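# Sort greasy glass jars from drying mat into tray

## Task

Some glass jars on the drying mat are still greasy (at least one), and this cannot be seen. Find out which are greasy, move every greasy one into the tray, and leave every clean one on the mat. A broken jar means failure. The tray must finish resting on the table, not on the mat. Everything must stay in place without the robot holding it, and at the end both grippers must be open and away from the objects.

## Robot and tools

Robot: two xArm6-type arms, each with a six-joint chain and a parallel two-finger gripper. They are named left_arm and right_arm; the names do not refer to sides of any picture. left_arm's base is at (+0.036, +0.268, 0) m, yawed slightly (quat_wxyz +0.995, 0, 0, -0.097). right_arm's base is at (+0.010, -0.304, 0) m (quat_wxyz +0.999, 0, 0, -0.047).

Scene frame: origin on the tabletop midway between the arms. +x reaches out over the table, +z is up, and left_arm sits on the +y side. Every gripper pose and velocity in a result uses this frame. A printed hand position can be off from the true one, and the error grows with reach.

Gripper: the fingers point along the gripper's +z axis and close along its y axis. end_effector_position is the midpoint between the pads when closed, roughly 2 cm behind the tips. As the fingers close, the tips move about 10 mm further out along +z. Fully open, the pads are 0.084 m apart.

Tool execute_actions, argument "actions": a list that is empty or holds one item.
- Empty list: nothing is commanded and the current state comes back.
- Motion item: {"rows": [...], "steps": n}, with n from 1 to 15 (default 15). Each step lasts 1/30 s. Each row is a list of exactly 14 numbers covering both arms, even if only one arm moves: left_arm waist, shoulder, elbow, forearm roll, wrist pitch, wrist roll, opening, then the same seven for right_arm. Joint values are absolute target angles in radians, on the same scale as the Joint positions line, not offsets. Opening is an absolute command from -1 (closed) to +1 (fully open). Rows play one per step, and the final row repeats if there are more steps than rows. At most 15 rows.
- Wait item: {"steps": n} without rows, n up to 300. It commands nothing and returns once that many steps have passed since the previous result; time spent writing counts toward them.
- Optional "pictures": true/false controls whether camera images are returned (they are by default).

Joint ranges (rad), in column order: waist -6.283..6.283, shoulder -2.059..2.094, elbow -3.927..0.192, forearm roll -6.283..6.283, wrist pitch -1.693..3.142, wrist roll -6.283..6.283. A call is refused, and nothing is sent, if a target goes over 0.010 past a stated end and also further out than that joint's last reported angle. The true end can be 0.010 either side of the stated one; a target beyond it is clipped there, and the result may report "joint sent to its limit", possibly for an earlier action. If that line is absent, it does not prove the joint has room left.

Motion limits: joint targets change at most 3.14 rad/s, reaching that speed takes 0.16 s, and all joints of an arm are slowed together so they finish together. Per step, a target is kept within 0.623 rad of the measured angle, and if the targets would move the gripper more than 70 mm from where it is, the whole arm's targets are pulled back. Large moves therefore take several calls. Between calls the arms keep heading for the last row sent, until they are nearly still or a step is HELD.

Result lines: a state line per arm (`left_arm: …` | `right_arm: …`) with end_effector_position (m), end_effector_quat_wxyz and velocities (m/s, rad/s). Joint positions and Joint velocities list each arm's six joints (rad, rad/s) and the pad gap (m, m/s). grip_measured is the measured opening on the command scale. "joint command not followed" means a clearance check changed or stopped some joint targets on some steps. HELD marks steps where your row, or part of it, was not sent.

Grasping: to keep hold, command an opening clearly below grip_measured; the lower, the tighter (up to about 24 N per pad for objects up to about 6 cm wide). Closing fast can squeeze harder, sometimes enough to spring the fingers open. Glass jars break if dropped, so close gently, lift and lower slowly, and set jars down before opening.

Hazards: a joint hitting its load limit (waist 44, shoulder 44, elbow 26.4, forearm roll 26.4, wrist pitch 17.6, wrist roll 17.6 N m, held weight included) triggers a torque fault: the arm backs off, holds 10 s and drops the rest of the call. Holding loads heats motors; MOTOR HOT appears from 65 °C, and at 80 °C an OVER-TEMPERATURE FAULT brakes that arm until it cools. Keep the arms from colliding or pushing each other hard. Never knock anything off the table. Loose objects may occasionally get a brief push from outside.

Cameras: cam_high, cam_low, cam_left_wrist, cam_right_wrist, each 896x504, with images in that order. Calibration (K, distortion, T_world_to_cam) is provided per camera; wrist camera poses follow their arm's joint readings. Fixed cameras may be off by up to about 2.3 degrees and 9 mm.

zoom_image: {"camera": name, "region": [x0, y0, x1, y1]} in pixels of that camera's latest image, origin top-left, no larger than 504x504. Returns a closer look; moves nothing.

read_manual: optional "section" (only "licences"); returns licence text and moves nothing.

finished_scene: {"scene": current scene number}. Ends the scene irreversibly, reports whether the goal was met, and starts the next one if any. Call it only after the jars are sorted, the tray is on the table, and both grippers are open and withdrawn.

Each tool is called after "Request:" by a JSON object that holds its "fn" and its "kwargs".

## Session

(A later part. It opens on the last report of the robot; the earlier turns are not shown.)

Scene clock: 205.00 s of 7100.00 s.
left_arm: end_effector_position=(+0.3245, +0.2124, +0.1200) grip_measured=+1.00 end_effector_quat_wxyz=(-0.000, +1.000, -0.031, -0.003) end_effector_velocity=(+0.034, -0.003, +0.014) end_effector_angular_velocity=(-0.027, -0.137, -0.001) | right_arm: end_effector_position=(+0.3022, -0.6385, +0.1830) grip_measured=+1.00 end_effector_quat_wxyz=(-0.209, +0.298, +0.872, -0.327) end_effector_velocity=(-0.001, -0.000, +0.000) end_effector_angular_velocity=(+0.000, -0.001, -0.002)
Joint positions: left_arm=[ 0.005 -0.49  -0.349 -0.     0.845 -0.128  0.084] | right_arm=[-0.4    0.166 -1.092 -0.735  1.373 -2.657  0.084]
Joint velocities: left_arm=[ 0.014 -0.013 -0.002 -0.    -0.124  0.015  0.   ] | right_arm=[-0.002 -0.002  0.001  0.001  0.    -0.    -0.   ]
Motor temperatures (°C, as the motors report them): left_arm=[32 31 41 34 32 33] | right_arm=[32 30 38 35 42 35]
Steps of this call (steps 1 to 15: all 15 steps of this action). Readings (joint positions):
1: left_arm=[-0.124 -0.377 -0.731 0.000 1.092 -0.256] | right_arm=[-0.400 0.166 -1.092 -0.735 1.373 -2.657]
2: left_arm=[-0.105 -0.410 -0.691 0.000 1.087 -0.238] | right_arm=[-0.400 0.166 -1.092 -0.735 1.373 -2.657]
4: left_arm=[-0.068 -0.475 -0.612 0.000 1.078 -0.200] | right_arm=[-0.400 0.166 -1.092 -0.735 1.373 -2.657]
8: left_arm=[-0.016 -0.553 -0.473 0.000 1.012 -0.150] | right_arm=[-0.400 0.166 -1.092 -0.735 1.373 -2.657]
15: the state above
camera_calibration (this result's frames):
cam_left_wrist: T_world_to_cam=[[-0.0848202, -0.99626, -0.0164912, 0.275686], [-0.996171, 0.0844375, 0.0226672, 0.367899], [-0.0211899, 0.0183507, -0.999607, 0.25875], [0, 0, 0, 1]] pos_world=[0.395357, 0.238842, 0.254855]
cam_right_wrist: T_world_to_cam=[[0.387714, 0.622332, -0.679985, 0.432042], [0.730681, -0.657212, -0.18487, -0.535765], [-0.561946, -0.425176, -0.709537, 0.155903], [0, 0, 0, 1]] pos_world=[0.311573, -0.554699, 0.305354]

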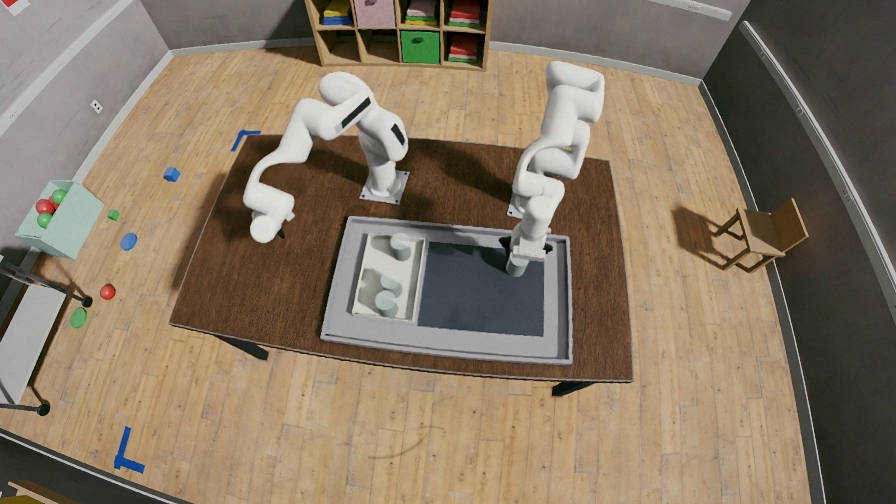

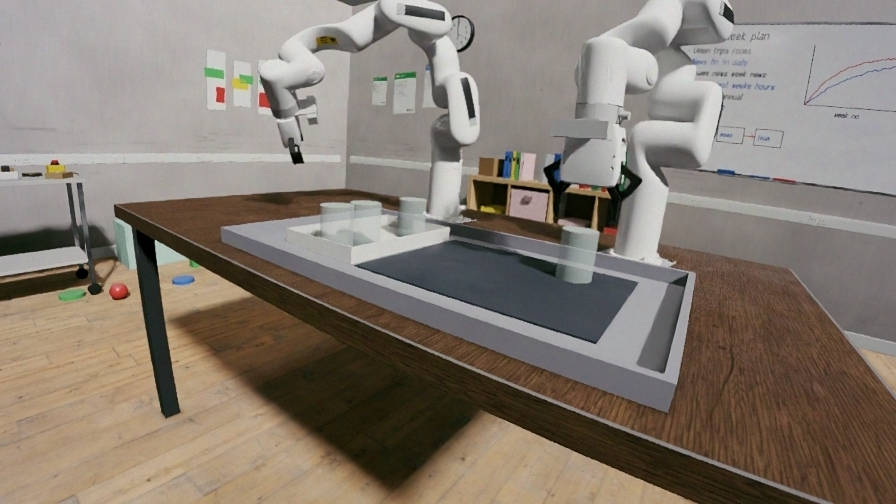

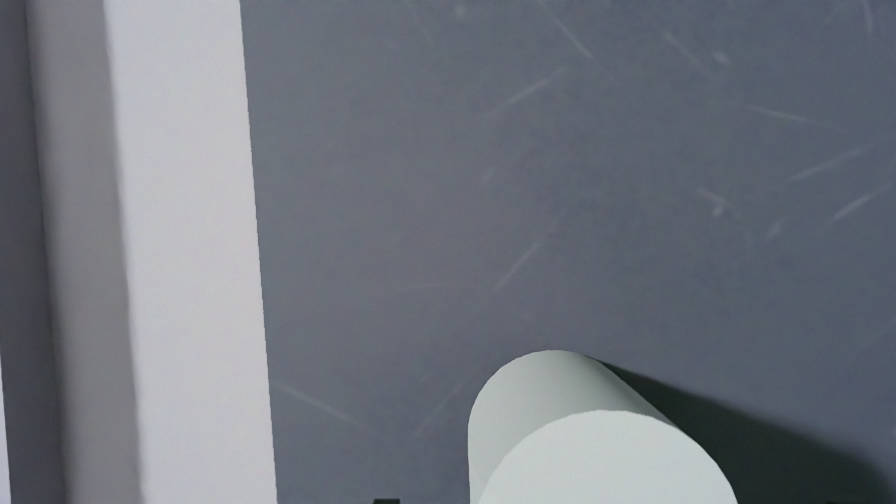

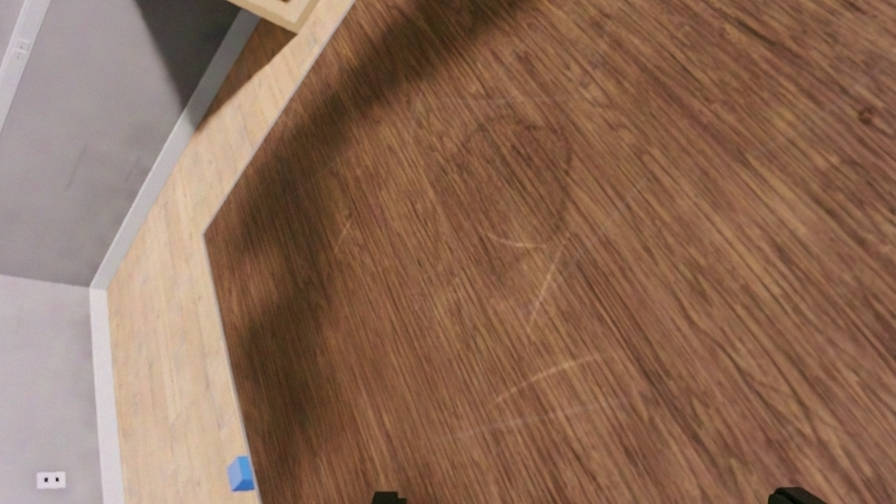

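Request:
{"fn": "execute_actions", "kwargs": {"actions": [{"rows": [[0.006,-0.4,-0.31,0,0.71,-0.127,1,-0.4,0.166,-1.092,-0.735,1.373,-2.657,1],[0.006,-0.4,-0.31,0,0.71,-0.127,1,-0.4,0.166,-1.092,-0.735,1.373,-2.657,1],[0.006,-0.4,-0.31,0,0.71,-0.127,1,-0.4,0.166,-1.092,-0.735,1.373,-2.657,1],[0.006,-0.305,-0.2793,0,0.5843,-0.127,1,-0.4,0.166,-1.092,-0.735,1.373,-2.657,1]], "steps": 15}], "pictures": false}}

Request:
{"fn": "execute_actions", "kwargs": {"actions": [{"rows": [[0.006,-0.305,-0.2793,0,0.5843,-0.127,0.7,-0.4,0.166,-1.092,-0.735,1.373,-2.657,1],[0.006,-0.305,-0.2793,0,0.5843,-0.127,0.55,-0.4,0.166,-1.092,-0.735,1.373,-2.657,1],[0.006,-0.305,-0.2793,0,0.5843,-0.127,0.45,-0.4,0.166,-1.092,-0.735,1.373,-2.657,1],[0.006,-0.305,-0.2793,0,0.5843,-0.127,0.35,-0.4,0.166,-1.092,-0.735,1.373,-2.657,1],[0.006,-0.305,-0.2793,0,0.5843,-0.127,0.2,-0.4,0.166,-1.092,-0.735,1.373,-2.657,1],[0.006,-0.305,-0.2793,0,0.5843,-0.127,0,-0.4,0.166,-1.092,-0.735,1.373,-2.657,1]], "steps": 12}], "pictures": false}}

Request:
{"fn": "execute_actions", "kwargs": {"actions": [{"rows": [[0.006,-0.4,-0.31,0,0.71,-0.127,0,-0.4,0.166,-1.092,-0.735,1.373,-2.657,1],[0.006,-0.4,-0.31,0,0.71,-0.127,0,-0.4,0.166,-1.092,-0.735,1.373,-2.657,1],[0.006,-0.4,-0.31,0,0.71,-0.127,0,-0.4,0.166,-1.092,-0.735,1.373,-2.657,1],[0.006,-0.492,-0.346,0,0.838,-0.127,0,-0.4,0.166,-1.092,-0.735,1.373,-2.657,1],[0.006,-0.492,-0.346,0,0.838,-0.127,0,-0.4,0.166,-1.092,-0.735,1.373,-2.657,1],[0.006,-0.492,-0.346,0,0.838,-0.127,0,-0.4,0.166,-1.092,-0.735,1.373,-2.657,1],[0.006,-0.6035,-0.4557,0,1.0592,-0.127,0,-0.4,0.166,-1.092,-0.735,1.373,-2.657,1]], "steps": 15}], "pictures": false}}

Request:
{"fn": "execute_actions", "kwargs": {"actions": [{"rows": [[-0.37,-0.14,-0.98,0,1.12,-0.5,0,-0.4,0.166,-1.092,-0.735,1.373,-2.657,1]], "steps": 15}], "pictures": false}}

Request:
{"fn": "execute_actions", "kwargs": {"actions": [{"rows": [[-0.7435,0.3795,-1.4982,0,1.1187,-0.877,0,-0.4,0.166,-1.092,-0.735,1.373,-2.657,1]], "steps": 15}], "pictures": false}}

Request:
{"fn": "execute_actions", "kwargs": {"actions": [{"rows": [[-0.7435,0.3795,-1.4982,0,1.1187,-0.877,0,-0.4,0.166,-1.092,-0.735,1.373,-2.657,1]], "steps": 15}]}}

Scene clock: 220.33 s of 7100.00 s.
left_arm: end_effector_position=(+0.3260, +0.2125, +0.0608) grip_measured=+1.00 end_effector_quat_wxyz=(+0.000, +1.000, -0.031, +0.001) end_effector_velocity=(+0.007, -0.002, +0.002) end_effector_angular_velocity=(-0.005, -0.026, -0.001) | right_arm: end_effector_position=(+0.3022, -0.6385, +0.1830) grip_measured=+1.00 end_effector_quat_wxyz=(-0.209, +0.298, +0.872, -0.327) end_effector_velocity=(-0.000, -0.000, +0.000) end_effector_angular_velocity=(-0.000, -0.000, -0.000)
Joint positions: left_arm=[ 0.006 -0.307 -0.281 -0.     0.586 -0.127  0.084] | right_arm=[-0.4    0.166 -1.092 -0.735  1.373 -2.657  0.084]
Joint velocities: left_arm=[-0.     0.003 -0.004  0.    -0.025  0.001 -0.   ] | right_arm=[-0.    -0.    -0.001 -0.     0.001 -0.    -0.   ]
Motor temperatures (°C, as the motors report them): left_arm=[32 31 41 34 32 33] | right_arm=[32 30 38 35 42 35]
Steps of this call (steps 1 to 15: the robot went on to your last target; steps 16 to 90: nothing new was sent; then 11.83 s passed at rest; steps 91 to 105: all 15 steps of this action). Readings (joint positions):
91: left_arm=[0.006 -0.492 -0.346 -0.000 0.838 -0.127] | right_arm=[-0.400 0.166 -1.092 -0.735 1.373 -2.657]
92: left_arm=[0.006 -0.489 -0.345 -0.000 0.832 -0.127] | right_arm=[-0.400 0.166 -1.092 -0.735 1.373 -2.657]
94: left_arm=[0.006 -0.459 -0.335 -0.000 0.786 -0.127] | right_arm=[-0.400 0.166 -1.092 -0.735 1.373 -2.657]
98: left_arm=[0.006 -0.349 -0.293 0.000 0.646 -0.127] | right_arm=[-0.400 0.166 -1.092 -0.735 1.373 -2.657]
105: the state above

Scene clock: 220.73 s of 7100.00 s.
left_arm: end_effector_position=(+0.3258, +0.2126, +0.0604) grip_measured=+0.46 end_effector_quat_wxyz=(+0.000, +1.000, -0.031, +0.001) end_effector_velocity=(+0.000, +0.000, -0.000) end_effector_angular_velocity=(+0.000, +0.000, +0.001) | right_arm: end_effector_position=(+0.3022, -0.6385, +0.1830) grip_measured=+1.00 end_effector_quat_wxyz=(-0.209, +0.298, +0.872, -0.327) end_effector_velocity=(+0.001, +0.000, +0.000) end_effector_angular_velocity=(-0.001, -0.003, -0.001)
Joint positions: left_arm=[ 0.006 -0.306 -0.28  -0.     0.584 -0.127  0.063] | right_arm=[-0.4    0.166 -1.092 -0.735  1.373 -2.657  0.084]
Joint velocities: left_arm=[ 0.     0.001 -0.     0.    -0.    -0.001  0.   ] | right_arm=[ 0.    -0.001 -0.     0.001 -0.001  0.002  0.   ]
Motor temperatures (°C, as the motors report them): left_arm=[32 31 41 34 32 33] | right_arm=[32 30 38 35 42 35]
Steps of this call (steps 1 to 12: all 12 steps of this action). Readings (joint positions):
1: left_arm=[0.006 -0.306 -0.281 -0.000 0.585 -0.127] | right_arm=[-0.400 0.166 -1.092 -0.735 1.373 -2.657]
2: left_arm=[0.006 -0.306 -0.280 -0.000 0.585 -0.127] | right_arm=[-0.400 0.166 -1.092 -0.735 1.373 -2.657]
4: left_arm=[0.006 -0.306 -0.280 -0.000 0.585 -0.127] | right_arm=[-0.400 0.166 -1.092 -0.735 1.373 -2.657]
8: left_arm=[0.006 -0.306 -0.280 -0.000 0.584 -0.127] | right_arm=[-0.400 0.166 -1.092 -0.735 1.373 -2.657]
12: the state above

Scene clock: 221.23 s of 7100.00 s.
left_arm: end_effector_position=(+0.3288, +0.2120, +0.1777) grip_measured=+0.46 end_effector_quat_wxyz=(+0.001, +1.000, -0.031, +0.005) end_effector_velocity=(-0.023, +0.005, +0.081) end_effector_angular_velocity=(+0.007, +0.037, +0.001) | right_arm: end_effector_position=(+0.3022, -0.6385, +0.1830) grip_measured=+1.00 end_effector_quat_wxyz=(-0.209, +0.298, +0.872, -0.327) end_effector_velocity=(-0.000, +0.001, -0.000) end_effector_angular_velocity=(+0.001, -0.002, -0.002)
Joint positions: left_arm=[ 0.006 -0.596 -0.451 -0.     1.037 -0.127  0.063] | right_arm=[-0.4    0.166 -1.092 -0.735  1.373 -2.657  0.084]
Joint velocities: left_arm=[ 0.    -0.176 -0.136 -0.     0.35  -0.    -0.   ] | right_arm=[ 0.    -0.001  0.     0.002  0.     0.001  0.   ]
Motor temperatures (°C, as the motors report them): left_arm=[32 31 41 34 32 33] | right_arm=[32 30 38 35 42 35]
Steps of this call (steps 1 to 15: all 15 steps of this action). Readings (joint positions):
1: left_arm=[0.006 -0.306 -0.280 -0.000 0.584 -0.127] | right_arm=[-0.400 0.166 -1.092 -0.735 1.373 -2.657]
2: left_arm=[0.006 -0.307 -0.280 0.000 0.589 -0.127] | right_arm=[-0.400 0.166 -1.092 -0.735 1.373 -2.657]
4: left_arm=[0.006 -0.337 -0.287 0.000 0.633 -0.127] | right_arm=[-0.400 0.166 -1.092 -0.735 1.373 -2.657]
8: left_arm=[0.006 -0.449 -0.332 0.000 0.781 -0.127] | right_arm=[-0.400 0.166 -1.092 -0.735 1.373 -2.657]
15: the state above

Scene clock: 221.73 s of 7100.00 s.
left_arm: end_effector_position=(+0.3946, +0.0662, +0.2219) grip_measured=+0.46 end_effector_quat_wxyz=(-0.000, +0.999, -0.032, -0.000) end_effector_velocity=(+0.077, -0.354, +0.044) end_effector_angular_velocity=(-0.004, -0.004, -0.028) | right_arm: end_effector_position=(+0.3022, -0.6385, +0.1830) grip_measured=+1.00 end_effector_quat_wxyz=(-0.209, +0.298, +0.872, -0.327) end_effector_velocity=(+0.000, -0.000, +0.000) end_effector_angular_velocity=(+0.000, -0.000, -0.000)
Joint positions: left_arm=[-0.317 -0.204 -0.906 -0.     1.11  -0.447  0.063] | right_arm=[-0.4    0.166 -1.092 -0.735  1.373 -2.657  0.084]
Joint velocities: left_arm=[-0.656  0.794 -0.909 -0.002  0.11  -0.626  0.   ] | right_arm=[-0.     0.    -0.001  0.     0.    -0.     0.   ]
Motor temperatures (°C, as the motors report them): left_arm=[32 31 41 34 32 33] | right_arm=[32 30 38 35 42 35]
Steps of this call (steps 1 to 15: all 15 steps of this action). Readings (joint positions):
1: left_arm=[0.006 -0.600 -0.454 -0.000 1.046 -0.127] | right_arm=[-0.400 0.166 -1.092 -0.735 1.373 -2.657]
2: left_arm=[0.003 -0.598 -0.458 0.000 1.052 -0.131] | right_arm=[-0.400 0.166 -1.092 -0.735 1.373 -2.657]
4: left_arm=[-0.033 -0.553 -0.505 0.000 1.062 -0.170] | right_arm=[-0.400 0.166 -1.092 -0.735 1.373 -2.657]
8: left_arm=[-0.146 -0.413 -0.666 -0.000 1.079 -0.278] | right_arm=[-0.400 0.166 -1.092 -0.735 1.373 -2.657]
15: the state above

Scene clock: 222.23 s of 7100.00 s.
left_arm: end_effector_position=(+0.3966, -0.1260, +0.2000) grip_measured=+0.46 end_effector_quat_wxyz=(-0.000, +1.000, -0.031, -0.000) end_effector_velocity=(-0.090, -0.387, -0.097) end_effector_angular_velocity=(+0.001, +0.000, +0.005) | right_arm: end_effector_position=(+0.3022, -0.6385, +0.1830) grip_measured=+1.00 end_effector_quat_wxyz=(-0.209, +0.298, +0.872, -0.327) end_effector_velocity=(+0.000, +0.000, +0.000) end_effector_angular_velocity=(+0.000, +0.000, +0.002)
Joint positions: left_arm=[-0.634  0.229 -1.346 -0.     1.118 -0.767  0.063] | right_arm=[-0.4    0.166 -1.092 -0.735  1.373 -2.657  0.084]
Joint velocities: left_arm=[-0.613  0.847 -0.852  0.     0.006 -0.618 -0.   ] | right_arm=[ 0.001  0.    -0.    -0.001 -0.    -0.001  0.   ]
Motor temperatures (°C, as the motors report them): left_arm=[32 31 41 34 32 33] | right_arm=[32 30 38 35 42 35]
Steps of this call (steps 1 to 15: all 15 steps of this action). Readings (joint positions):
1: left_arm=[-0.337 -0.180 -0.933 -0.000 1.113 -0.466] | right_arm=[-0.400 0.166 -1.092 -0.735 1.373 -2.657]
2: left_arm=[-0.354 -0.159 -0.957 -0.000 1.115 -0.484] | right_arm=[-0.400 0.166 -1.092 -0.735 1.373 -2.657]
4: left_arm=[-0.396 -0.101 -1.017 0.000 1.116 -0.527] | right_arm=[-0.400 0.166 -1.092 -0.735 1.373 -2.657]
8: left_arm=[-0.486 0.025 -1.141 -0.000 1.116 -0.618] | right_arm=[-0.400 0.166 -1.092 -0.735 1.373 -2.657]
15: the state above

Scene clock: 222.73 s of 7100.00 s.
left_arm: end_effector_position=(+0.3749, -0.1938, +0.1809) grip_measured=+0.46 end_effector_quat_wxyz=(+0.001, +1.000, -0.030, +0.000) end_effector_velocity=(-0.005, -0.001, -0.008) end_effector_angular_velocity=(+0.012, +0.009, -0.006) | right_arm: end_effector_position=(+0.3022, -0.6385, +0.1830) grip_measured=+1.00 end_effector_quat_wxyz=(-0.209, +0.298, +0.872, -0.327) end_effector_velocity=(-0.000, -0.000, -0.000) end_effector_angular_velocity=(+0.000, +0.001, +0.000)
Joint positions: left_arm=[-0.742  0.378 -1.498  0.     1.119 -0.877  0.063] | right_arm=[-0.4    0.166 -1.092 -0.735  1.373 -2.657  0.084]
Joint velocities: left_arm=[-0.008  0.012  0.003 -0.     0.001 -0.002 -0.   ] | right_arm=[-0.     0.001 -0.    -0.     0.    -0.     0.   ]
Motor temperatures (°C, as the motors report them): left_arm=[32 31 41 34 32 33] | right_arm=[32 30 38 35 42 35]
Steps of this call (steps 1 to 15: all 15 steps of this action). Readings (joint positions):
1: left_arm=[-0.655 0.257 -1.375 -0.000 1.118 -0.787] | right_arm=[-0.400 0.166 -1.092 -0.735 1.373 -2.657]
2: left_arm=[-0.675 0.285 -1.403 -0.000 1.118 -0.808] | right_arm=[-0.400 0.166 -1.092 -0.735 1.373 -2.657]
4: left_arm=[-0.712 0.336 -1.453 -0.000 1.118 -0.844] | right_arm=[-0.400 0.166 -1.092 -0.735 1.373 -2.657]
8: left_arm=[-0.741 0.375 -1.491 -0.000 1.119 -0.872] | right_arm=[-0.400 0.166 -1.092 -0.735 1.373 -2.657]
15: the state above
camera_calibration (this result's frames):
cam_left_wrist: T_world_to_cam=[[-0.0827676, -0.996458, -0.0148433, -0.12474], [-0.996466, 0.0825364, 0.0155653, 0.4521], [-0.0142851, 0.0160792, -0.999769, 0.325149], [0, 0, 0, 1]] pos_world=[0.444822, -0.166841, 0.316185]
cam_right_wrist: T_world_to_cam=[[0.387714, 0.622332, -0.679985, 0.432042], [0.730681, -0.657212, -0.18487, -0.535765], [-0.561945, -0.425176, -0.709537, 0.155903], [0, 0, 0, 1]] pos_world=[0.311573, -0.554699, 0.305354]

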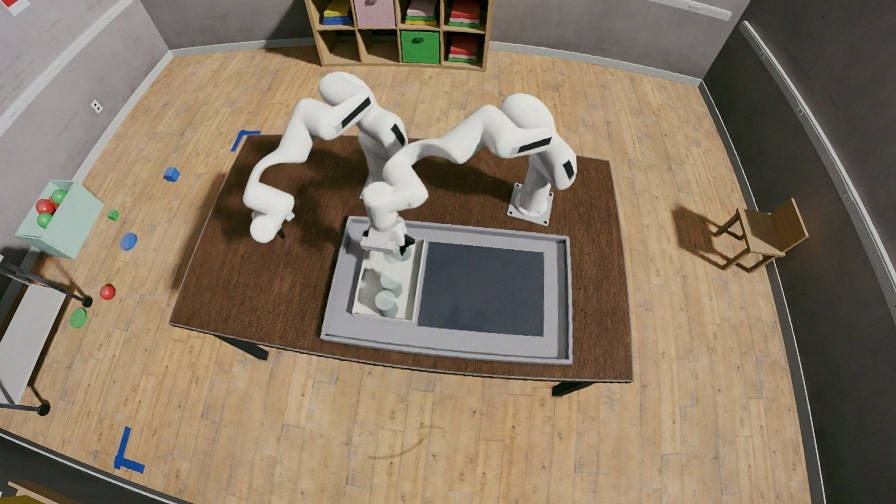

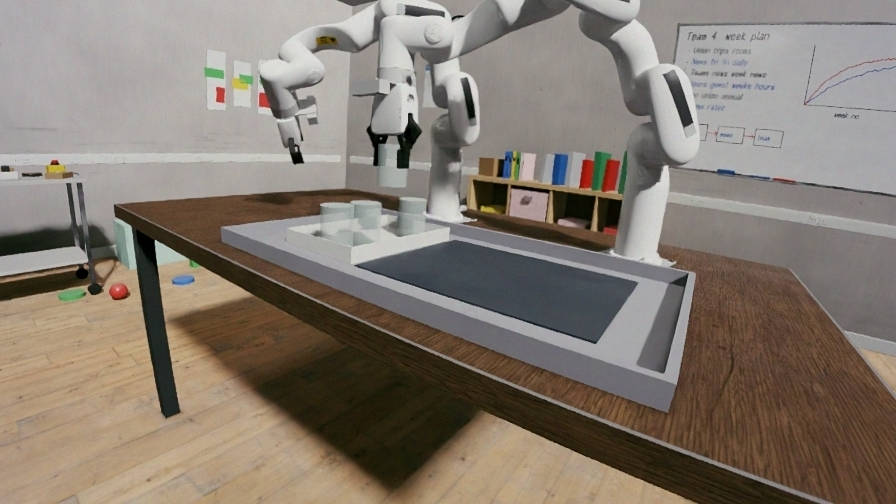

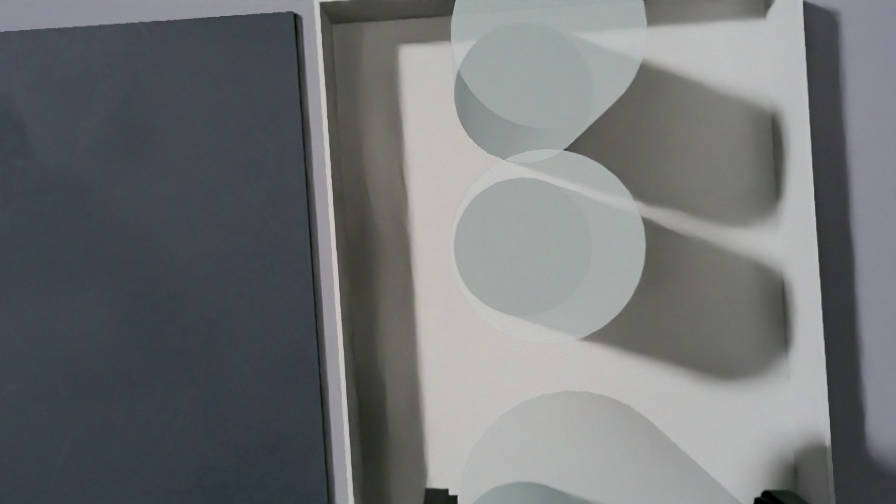

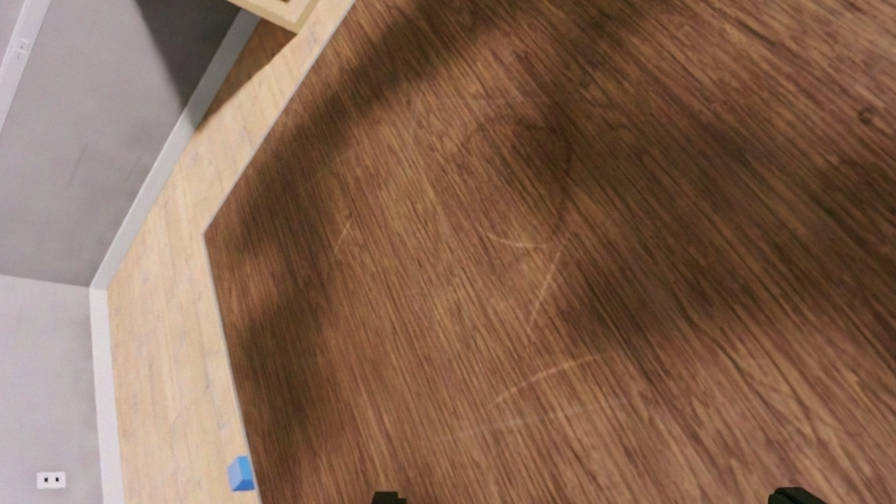

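Request:
{"fn": "execute_actions", "kwargs": {"actions": [{"rows": [[-0.7365,0.3901,-1.5136,0,1.1235,-0.87,0,-0.4,0.166,-1.092,-0.735,1.373,-2.657,1],[-0.7365,0.3901,-1.5136,0,1.1235,-0.87,0,-0.4,0.166,-1.092,-0.735,1.373,-2.657,1],[-0.7365,0.3901,-1.5136,0,1.1235,-0.87,0,-0.4,0.166,-1.092,-0.735,1.373,-2.657,1],[-0.7365,0.3901,-1.5136,0,1.1235,-0.87,0,-0.4,0.166,-1.092,-0.735,1.373,-2.657,1],[-0.7365,0.422,-1.472,0,1.05,-0.87,0,-0.4,0.166,-1.092,-0.735,1.373,-2.657,1],[-0.7365,0.422,-1.472,0,1.05,-0.87,0,-0.4,0.166,-1.092,-0.735,1.373,-2.657,1],[-0.7365,0.422,-1.472,0,1.05,-0.87,0,-0.4,0.166,-1.092,-0.735,1.373,-2.657,1],[-0.7365,0.4541,-1.4302,0,0.9761,-0.87,0,-0.4,0.166,-1.092,-0.735,1.373,-2.657,1],[-0.7365,0.4541,-1.4302,0,0.9761,-0.87,0,-0.4,0.166,-1.092,-0.735,1.373,-2.657,1],[-0.7365,0.4541,-1.4302,0,0.9761,-0.87,0,-0.4,0.166,-1.092,-0.735,1.373,-2.657,1],[-0.7365,0.49,-1.411,0,0.921,-0.87,0,-0.4,0.166,-1.092,-0.735,1.373,-2.657,1],[-0.7365,0.49,-1.411,0,0.921,-0.87,0,-0.4,0.166,-1.092,-0.735,1.373,-2.657,1],[-0.7365,0.49,-1.411,0,0.921,-0.87,0,-0.4,0.166,-1.092,-0.735,1.373,-2.657,1],[-0.7365,0.522,-1.395,0,0.873,-0.87,0,-0.4,0.166,-1.092,-0.735,1.373,-2.657,1]], "steps": 15}], "pictures": false}}

Request:
{"fn": "execute_actions", "kwargs": {"actions": [{"rows": [[-0.7365,0.522,-1.395,0,0.873,-0.87,0,-0.4,0.166,-1.092,-0.735,1.373,-2.657,1],[-0.7365,0.522,-1.395,0,0.873,-0.87,0,-0.4,0.166,-1.092,-0.735,1.373,-2.657,1],[-0.7365,0.5384,-1.3868,0,0.8484,-0.87,0,-0.4,0.166,-1.092,-0.735,1.373,-2.657,1],[-0.7365,0.5384,-1.3868,0,0.8484,-0.87,0,-0.4,0.166,-1.092,-0.735,1.373,-2.657,1],[-0.7365,0.5384,-1.3868,0,0.8484,-0.87,0,-0.4,0.166,-1.092,-0.735,1.373,-2.657,1],[-0.7365,0.5384,-1.3868,0,0.8484,-0.87,0,-0.4,0.166,-1.092,-0.735,1.373,-2.657,1],[-0.7365,0.5384,-1.3868,0,0.8484,-0.87,0,-0.4,0.166,-1.092,-0.735,1.373,-2.657,1],[-0.7365,0.5384,-1.3868,0,0.8484,-0.87,0,-0.4,0.166,-1.092,-0.735,1.373,-2.657,1],[-0.7365,0.5384,-1.3868,0,0.8484,-0.87,0.5,-0.4,0.166,-1.092,-0.735,1.373,-2.657,1],[-0.7365,0.5384,-1.3868,0,0.8484,-0.87,0.6,-0.4,0.166,-1.092,-0.735,1.373,-2.657,1],[-0.7365,0.5384,-1.3868,0,0.8484,-0.87,0.75,-0.4,0.166,-1.092,-0.735,1.373,-2.657,1]], "steps": 15}], "pictures": false}}

Request:
{"fn": "execute_actions", "kwargs": {"actions": [{"rows": [[-0.7365,0.5384,-1.3868,0,0.8484,-0.87,0.75,-0.4,0.166,-1.092,-0.735,1.373,-2.657,1],[-0.7365,0.4541,-1.4302,0,0.9761,-0.87,0.75,-0.4,0.166,-1.092,-0.735,1.373,-2.657,1],[-0.7365,0.4541,-1.4302,0,0.9761,-0.87,0.75,-0.4,0.166,-1.092,-0.735,1.373,-2.657,1],[-0.7365,0.4541,-1.4302,0,0.9761,-0.87,0.75,-0.4,0.166,-1.092,-0.735,1.373,-2.657,1],[-0.7365,0.4541,-1.4302,0,0.9761,-0.87,0.75,-0.4,0.166,-1.092,-0.735,1.373,-2.657,1],[-0.7365,0.4541,-1.4302,0,0.9761,-0.87,0.75,-0.4,0.166,-1.092,-0.735,1.373,-2.657,1],[-0.7365,0.3901,-1.5136,0,1.1235,-0.87,0.75,-0.4,0.166,-1.092,-0.735,1.373,-2.657,1]], "steps": 14}], "pictures": false}}

Request:
{"fn": "execute_actions", "kwargs": {"actions": [{"rows": [[-0.6451,0.21,-1.235,0,1.025,-0.84,0,-0.4,0.166,-1.092,-0.735,1.373,-2.657,1],[-0.6451,0.21,-1.235,0,1.025,-0.84,0,-0.4,0.166,-1.092,-0.735,1.373,-2.657,1],[-0.6451,0.21,-1.235,0,1.025,-0.84,0,-0.4,0.166,-1.092,-0.735,1.373,-2.657,1],[-0.6451,0.21,-1.235,0,1.025,-0.84,0,-0.4,0.166,-1.092,-0.735,1.373,-2.657,1],[-0.6451,0.21,-1.235,0,1.025,-0.84,0,-0.4,0.166,-1.092,-0.735,1.373,-2.657,1],[-0.6451,0.21,-1.235,0,1.025,-0.84,0,-0.4,0.166,-1.092,-0.735,1.373,-2.657,1],[-0.6451,0.21,-1.235,0,1.025,-0.84,0,-0.4,0.166,-1.092,-0.735,1.373,-2.657,1],[-0.6451,0.3151,-1.1599,0,0.8448,-0.84,0,-0.4,0.166,-1.092,-0.735,1.373,-2.657,1]], "steps": 15}], "pictures": false}}

Request:
{"fn": "execute_actions", "kwargs": {"actions": [{"steps": 10}]}}

Scene clock: 255.57 s of 7100.00 s.
left_arm: end_effector_position=(+0.3788, -0.1936, +0.1015) grip_measured=+0.46 end_effector_quat_wxyz=(-0.002, +1.000, -0.031, -0.002) end_effector_velocity=(+0.008, -0.009, -0.230) end_effector_angular_velocity=(-0.033, -0.025, +0.000) | right_arm: end_effector_position=(+0.3022, -0.6385, +0.1830) grip_measured=+1.00 end_effector_quat_wxyz=(-0.209, +0.298, +0.872, -0.327) end_effector_velocity=(+0.000, -0.001, +0.001) end_effector_angular_velocity=(-0.002, -0.002, -0.000)
Joint positions: left_arm=[-0.737  0.481 -1.417  0.     0.941 -0.87   0.063] | right_arm=[-0.4    0.166 -1.092 -0.735  1.373 -2.657  0.084]
Joint velocities: left_arm=[ 0.001  0.338  0.2    0.    -0.579  0.001  0.   ] | right_arm=[-0.001 -0.001 -0.001 -0.002 -0.     0.    -0.   ]
Motor temperatures (°C, as the motors report them): left_arm=[32 31 41 34 32 33] | right_arm=[32 30 38 35 42 35]
Steps of this call (steps 1 to 15: the robot went on to your last target; steps 16 to 90: nothing new was sent; then 29.33 s passed at rest; steps 91 to 105: all 15 steps of this action). Readings (joint positions):
91: left_arm=[-0.743 0.380 -1.498 -0.000 1.119 -0.877] | right_arm=[-0.400 0.166 -1.092 -0.735 1.373 -2.657]
92: left_arm=[-0.743 0.381 -1.500 -0.000 1.120 -0.876] | right_arm=[-0.400 0.166 -1.092 -0.735 1.373 -2.657]
94: left_arm=[-0.740 0.386 -1.507 -0.000 1.121 -0.873] | right_arm=[-0.400 0.166 -1.092 -0.735 1.373 -2.657]
98: left_arm=[-0.737 0.402 -1.496 0.000 1.086 -0.870] | right_arm=[-0.400 0.166 -1.092 -0.735 1.373 -2.657]
105: the state above

Scene clock: 256.07 s of 7100.00 s.
left_arm: end_effector_position=(+0.3799, -0.1950, +0.0656) grip_measured=+0.72 end_effector_quat_wxyz=(+0.001, +1.000, -0.031, +0.001) end_effector_velocity=(-0.002, +0.002, -0.004) end_effector_angular_velocity=(+0.005, +0.004, -0.000) | right_arm: end_effector_position=(+0.3022, -0.6385, +0.1830) grip_measured=+1.00 end_effector_quat_wxyz=(-0.209, +0.298, +0.872, -0.327) end_effector_velocity=(+0.000, +0.000, -0.000) end_effector_angular_velocity=(+0.001, +0.003, +0.004)
Joint positions: left_arm=[-0.736  0.537 -1.388 -0.     0.848 -0.87   0.073] | right_arm=[-0.4    0.166 -1.092 -0.735  1.373 -2.657  0.084]
Joint velocities: left_arm=[-0.     0.003  0.006  0.    -0.002 -0.     0.019] | right_arm=[ 0.001  0.001  0.001 -0.002 -0.    -0.002 -0.   ]
Motor temperatures (°C, as the motors report them): left_arm=[32 31 41 34 32 33] | right_arm=[32 30 38 35 42 35]
Steps of this call (steps 1 to 15: all 15 steps of this action). Readings (joint positions):
1: left_arm=[-0.737 0.493 -1.411 0.000 0.922 -0.870] | right_arm=[-0.400 0.166 -1.092 -0.735 1.373 -2.657]
2: left_arm=[-0.737 0.503 -1.405 0.000 0.905 -0.870] | right_arm=[-0.400 0.166 -1.092 -0.735 1.373 -2.657]
4: left_arm=[-0.737 0.519 -1.396 0.000 0.883 -0.870] | right_arm=[-0.400 0.166 -1.092 -0.735 1.373 -2.657]
8: left_arm=[-0.737 0.535 -1.388 0.000 0.854 -0.870] | right_arm=[-0.400 0.166 -1.092 -0.735 1.373 -2.657]
15: the state above

Scene clock: 256.53 s of 7100.00 s.
left_arm: end_effector_position=(+0.3812, -0.1967, +0.1794) grip_measured=+0.75 end_effector_quat_wxyz=(+0.005, +1.000, -0.031, +0.004) end_effector_velocity=(+0.000, -0.001, +0.122) end_effector_angular_velocity=(-0.034, -0.026, -0.002) | right_arm: end_effector_position=(+0.3022, -0.6385, +0.1830) grip_measured=+1.00 end_effector_quat_wxyz=(-0.209, +0.298, +0.872, -0.327) end_effector_velocity=(-0.000, +0.000, -0.001) end_effector_angular_velocity=(+0.001, +0.001, -0.002)
Joint positions: left_arm=[-0.736  0.391 -1.511 -0.     1.107 -0.87   0.075] | right_arm=[-0.4    0.166 -1.092 -0.735  1.373 -2.657  0.084]
Joint velocities: left_arm=[-0.002 -0.133 -0.153  0.     0.243  0.001 -0.   ] | right_arm=[-0.001  0.001  0.     0.001  0.001  0.001 -0.   ]
Motor temperatures (°C, as the motors report them): left_arm=[32 31 41 34 32 33] | right_arm=[32 30 38 35 42 35]
Steps of this call (steps 1 to 14: all 14 steps of this action). Readings (joint positions):
1: left_arm=[-0.736 0.537 -1.388 -0.000 0.848 -0.870] | right_arm=[-0.400 0.166 -1.092 -0.735 1.373 -2.657]
2: left_arm=[-0.736 0.537 -1.388 -0.000 0.848 -0.870] | right_arm=[-0.400 0.166 -1.092 -0.735 1.373 -2.657]
4: left_arm=[-0.737 0.529 -1.390 0.000 0.870 -0.870] | right_arm=[-0.400 0.166 -1.092 -0.735 1.373 -2.657]
8: left_arm=[-0.736 0.459 -1.432 -0.000 0.963 -0.870] | right_arm=[-0.400 0.166 -1.092 -0.735 1.373 -2.657]
14: the state above

Scene clock: 257.03 s of 7100.00 s.
left_arm: end_effector_position=(+0.3806, -0.1178, +0.0989) grip_measured=-0.01 end_effector_quat_wxyz=(-0.007, +1.000, -0.000, -0.007) end_effector_velocity=(-0.039, +0.047, -0.191) end_effector_angular_velocity=(+0.133, +0.119, +0.003) | right_arm: end_effector_position=(+0.3022, -0.6385, +0.1830) grip_measured=+1.00 end_effector_quat_wxyz=(-0.209, +0.298, +0.872, -0.327) end_effector_velocity=(+0.000, -0.000, +0.001) end_effector_angular_velocity=(-0.001, -0.001, +0.001)
Joint positions: left_arm=[-0.646  0.314 -1.16   0.     0.865 -0.84   0.044] | right_arm=[-0.4    0.166 -1.092 -0.735  1.373 -2.657  0.084]
Joint velocities: left_arm=[ 0.004  0.248  0.221  0.    -0.289  0.001 -0.   ] | right_arm=[ 0.001 -0.001 -0.001 -0.     0.    -0.     0.   ]
Motor temperatures (°C, as the motors report them): left_arm=[32 31 41 34 32 33] | right_arm=[32 30 38 35 42 35]
Steps of this call (steps 1 to 15: all 15 steps of this action). Readings (joint positions):
1: left_arm=[-0.736 0.389 -1.514 -0.000 1.113 -0.870] | right_arm=[-0.400 0.166 -1.092 -0.735 1.373 -2.657]
2: left_arm=[-0.735 0.386 -1.510 -0.000 1.115 -0.869] | right_arm=[-0.400 0.166 -1.092 -0.735 1.373 -2.657]
4: left_arm=[-0.721 0.356 -1.455 -0.000 1.098 -0.864] | right_arm=[-0.400 0.166 -1.092 -0.735 1.373 -2.657]
8: left_arm=[-0.657 0.238 -1.276 0.000 1.041 -0.845] | right_arm=[-0.400 0.166 -1.092 -0.735 1.373 -2.657]
15: the state above

Scene clock: 257.37 s of 7100.00 s.
left_arm: end_effector_position=(+0.3847, -0.1215, +0.1008) grip_measured=-0.01 end_effector_quat_wxyz=(+0.001, +1.000, -0.000, +0.001) end_effector_velocity=(-0.005, +0.006, -0.011) end_effector_angular_velocity=(+0.020, +0.017, -0.001) | right_arm: end_effector_position=(+0.3022, -0.6385, +0.1830) grip_measured=+1.00 end_effector_quat_wxyz=(-0.209, +0.298, +0.872, -0.327) end_effector_velocity=(+0.000, +0.000, +0.000) end_effector_angular_velocity=(-0.001, -0.001, -0.000)
Joint positions: left_arm=[-0.645  0.314 -1.161 -0.     0.845 -0.84   0.044] | right_arm=[-0.4    0.166 -1.092 -0.735  1.373 -2.657  0.084]
Joint velocities: left_arm=[ 0.001  0.01   0.015  0.     0.001  0.002 -0.   ] | right_arm=[ 0.001 -0.    -0.    -0.     0.     0.002 -0.   ]
Motor temperatures (°C, as the motors report them): left_arm=[32 31 41 34 32 33] | right_arm=[32 30 38 35 42 35]
Steps of this call (steps 1 to 10: the robot went on to your last target). Readings (joint positions):
1: left_arm=[-0.646 0.319 -1.156 0.000 0.858 -0.840] | right_arm=[-0.400 0.166 -1.092 -0.735 1.373 -2.657]
2: left_arm=[-0.646 0.320 -1.156 -0.000 0.853 -0.840] | right_arm=[-0.400 0.166 -1.092 -0.735 1.373 -2.657]
4: left_arm=[-0.646 0.316 -1.161 -0.000 0.847 -0.840] | right_arm=[-0.400 0.166 -1.092 -0.735 1.373 -2.657]
8: left_arm=[-0.645 0.314 -1.162 -0.000 0.845 -0.840] | right_arm=[-0.400 0.166 -1.092 -0.735 1.373 -2.657]
10: the state above
camera_calibration (this result's frames):
cam_left_wrist: T_world_to_cam=[[-0.0226673, -0.999635, -0.0146829, -0.0766814], [-0.999629, 0.02244, 0.0154657, 0.450988], [-0.0151306, 0.015028, -0.999773, 0.244183], [0, 0, 0, 1]] pos_world=[0.452777, -0.0904432, 0.236027]
cam_right_wrist: T_world_to_cam=[[0.387714, 0.622332, -0.679985, 0.432042], [0.730681, -0.657213, -0.18487, -0.535765], [-0.561945, -0.425176, -0.709537, 0.155903], [0, 0, 0, 1]] pos_world=[0.311573, -0.554699, 0.305354]

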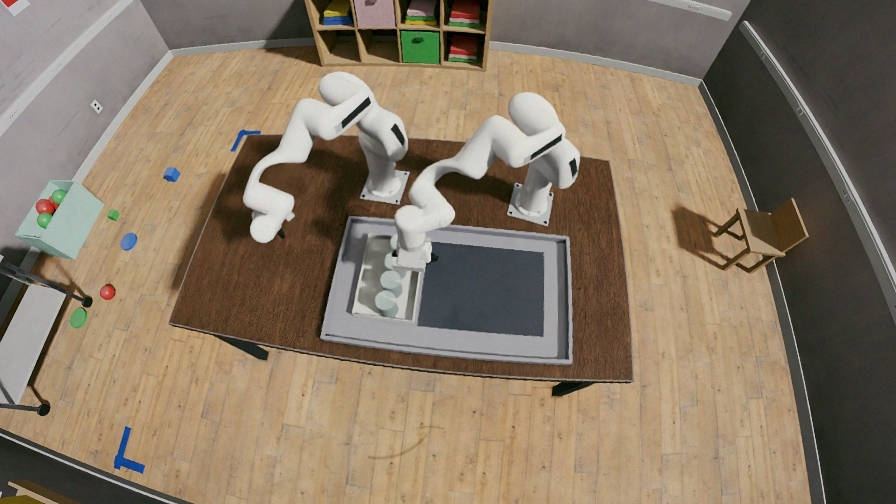

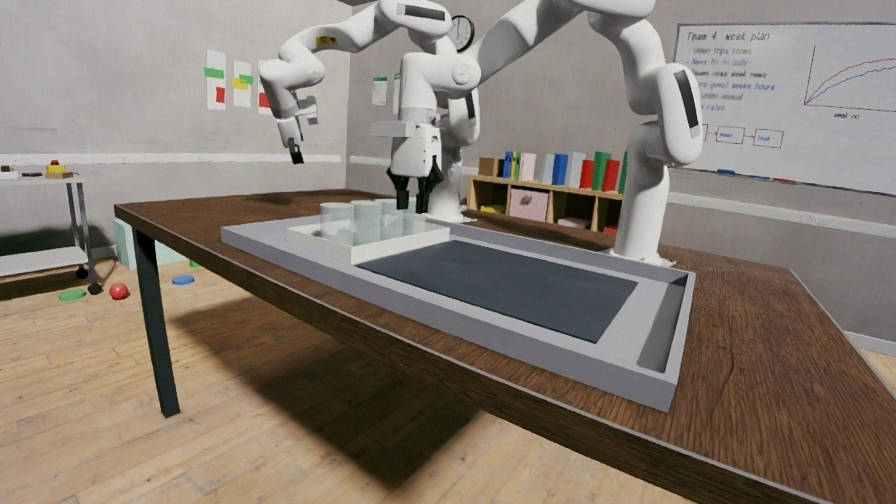

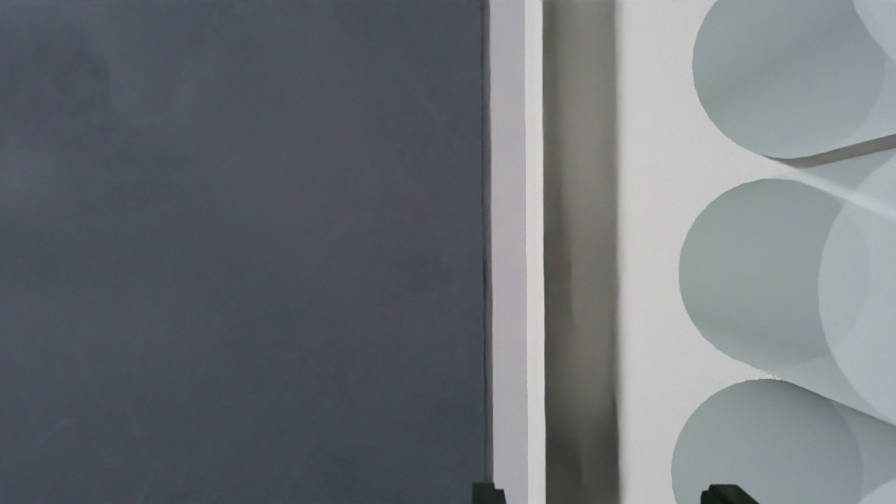

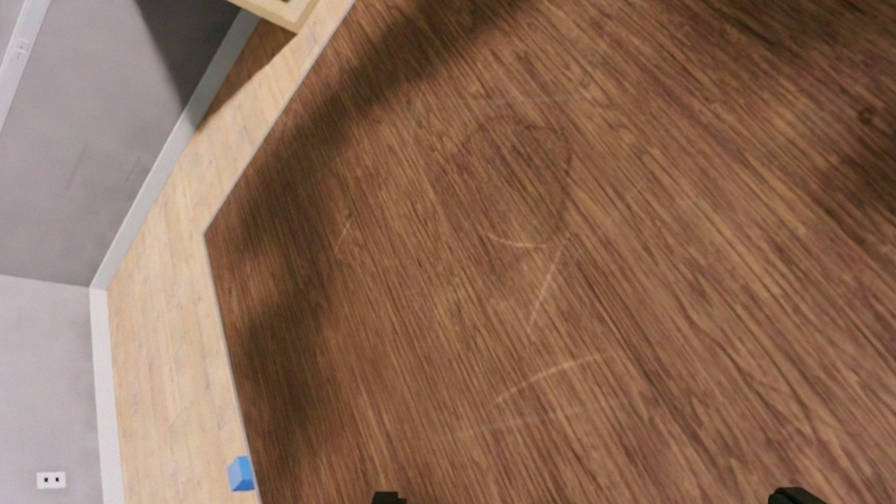

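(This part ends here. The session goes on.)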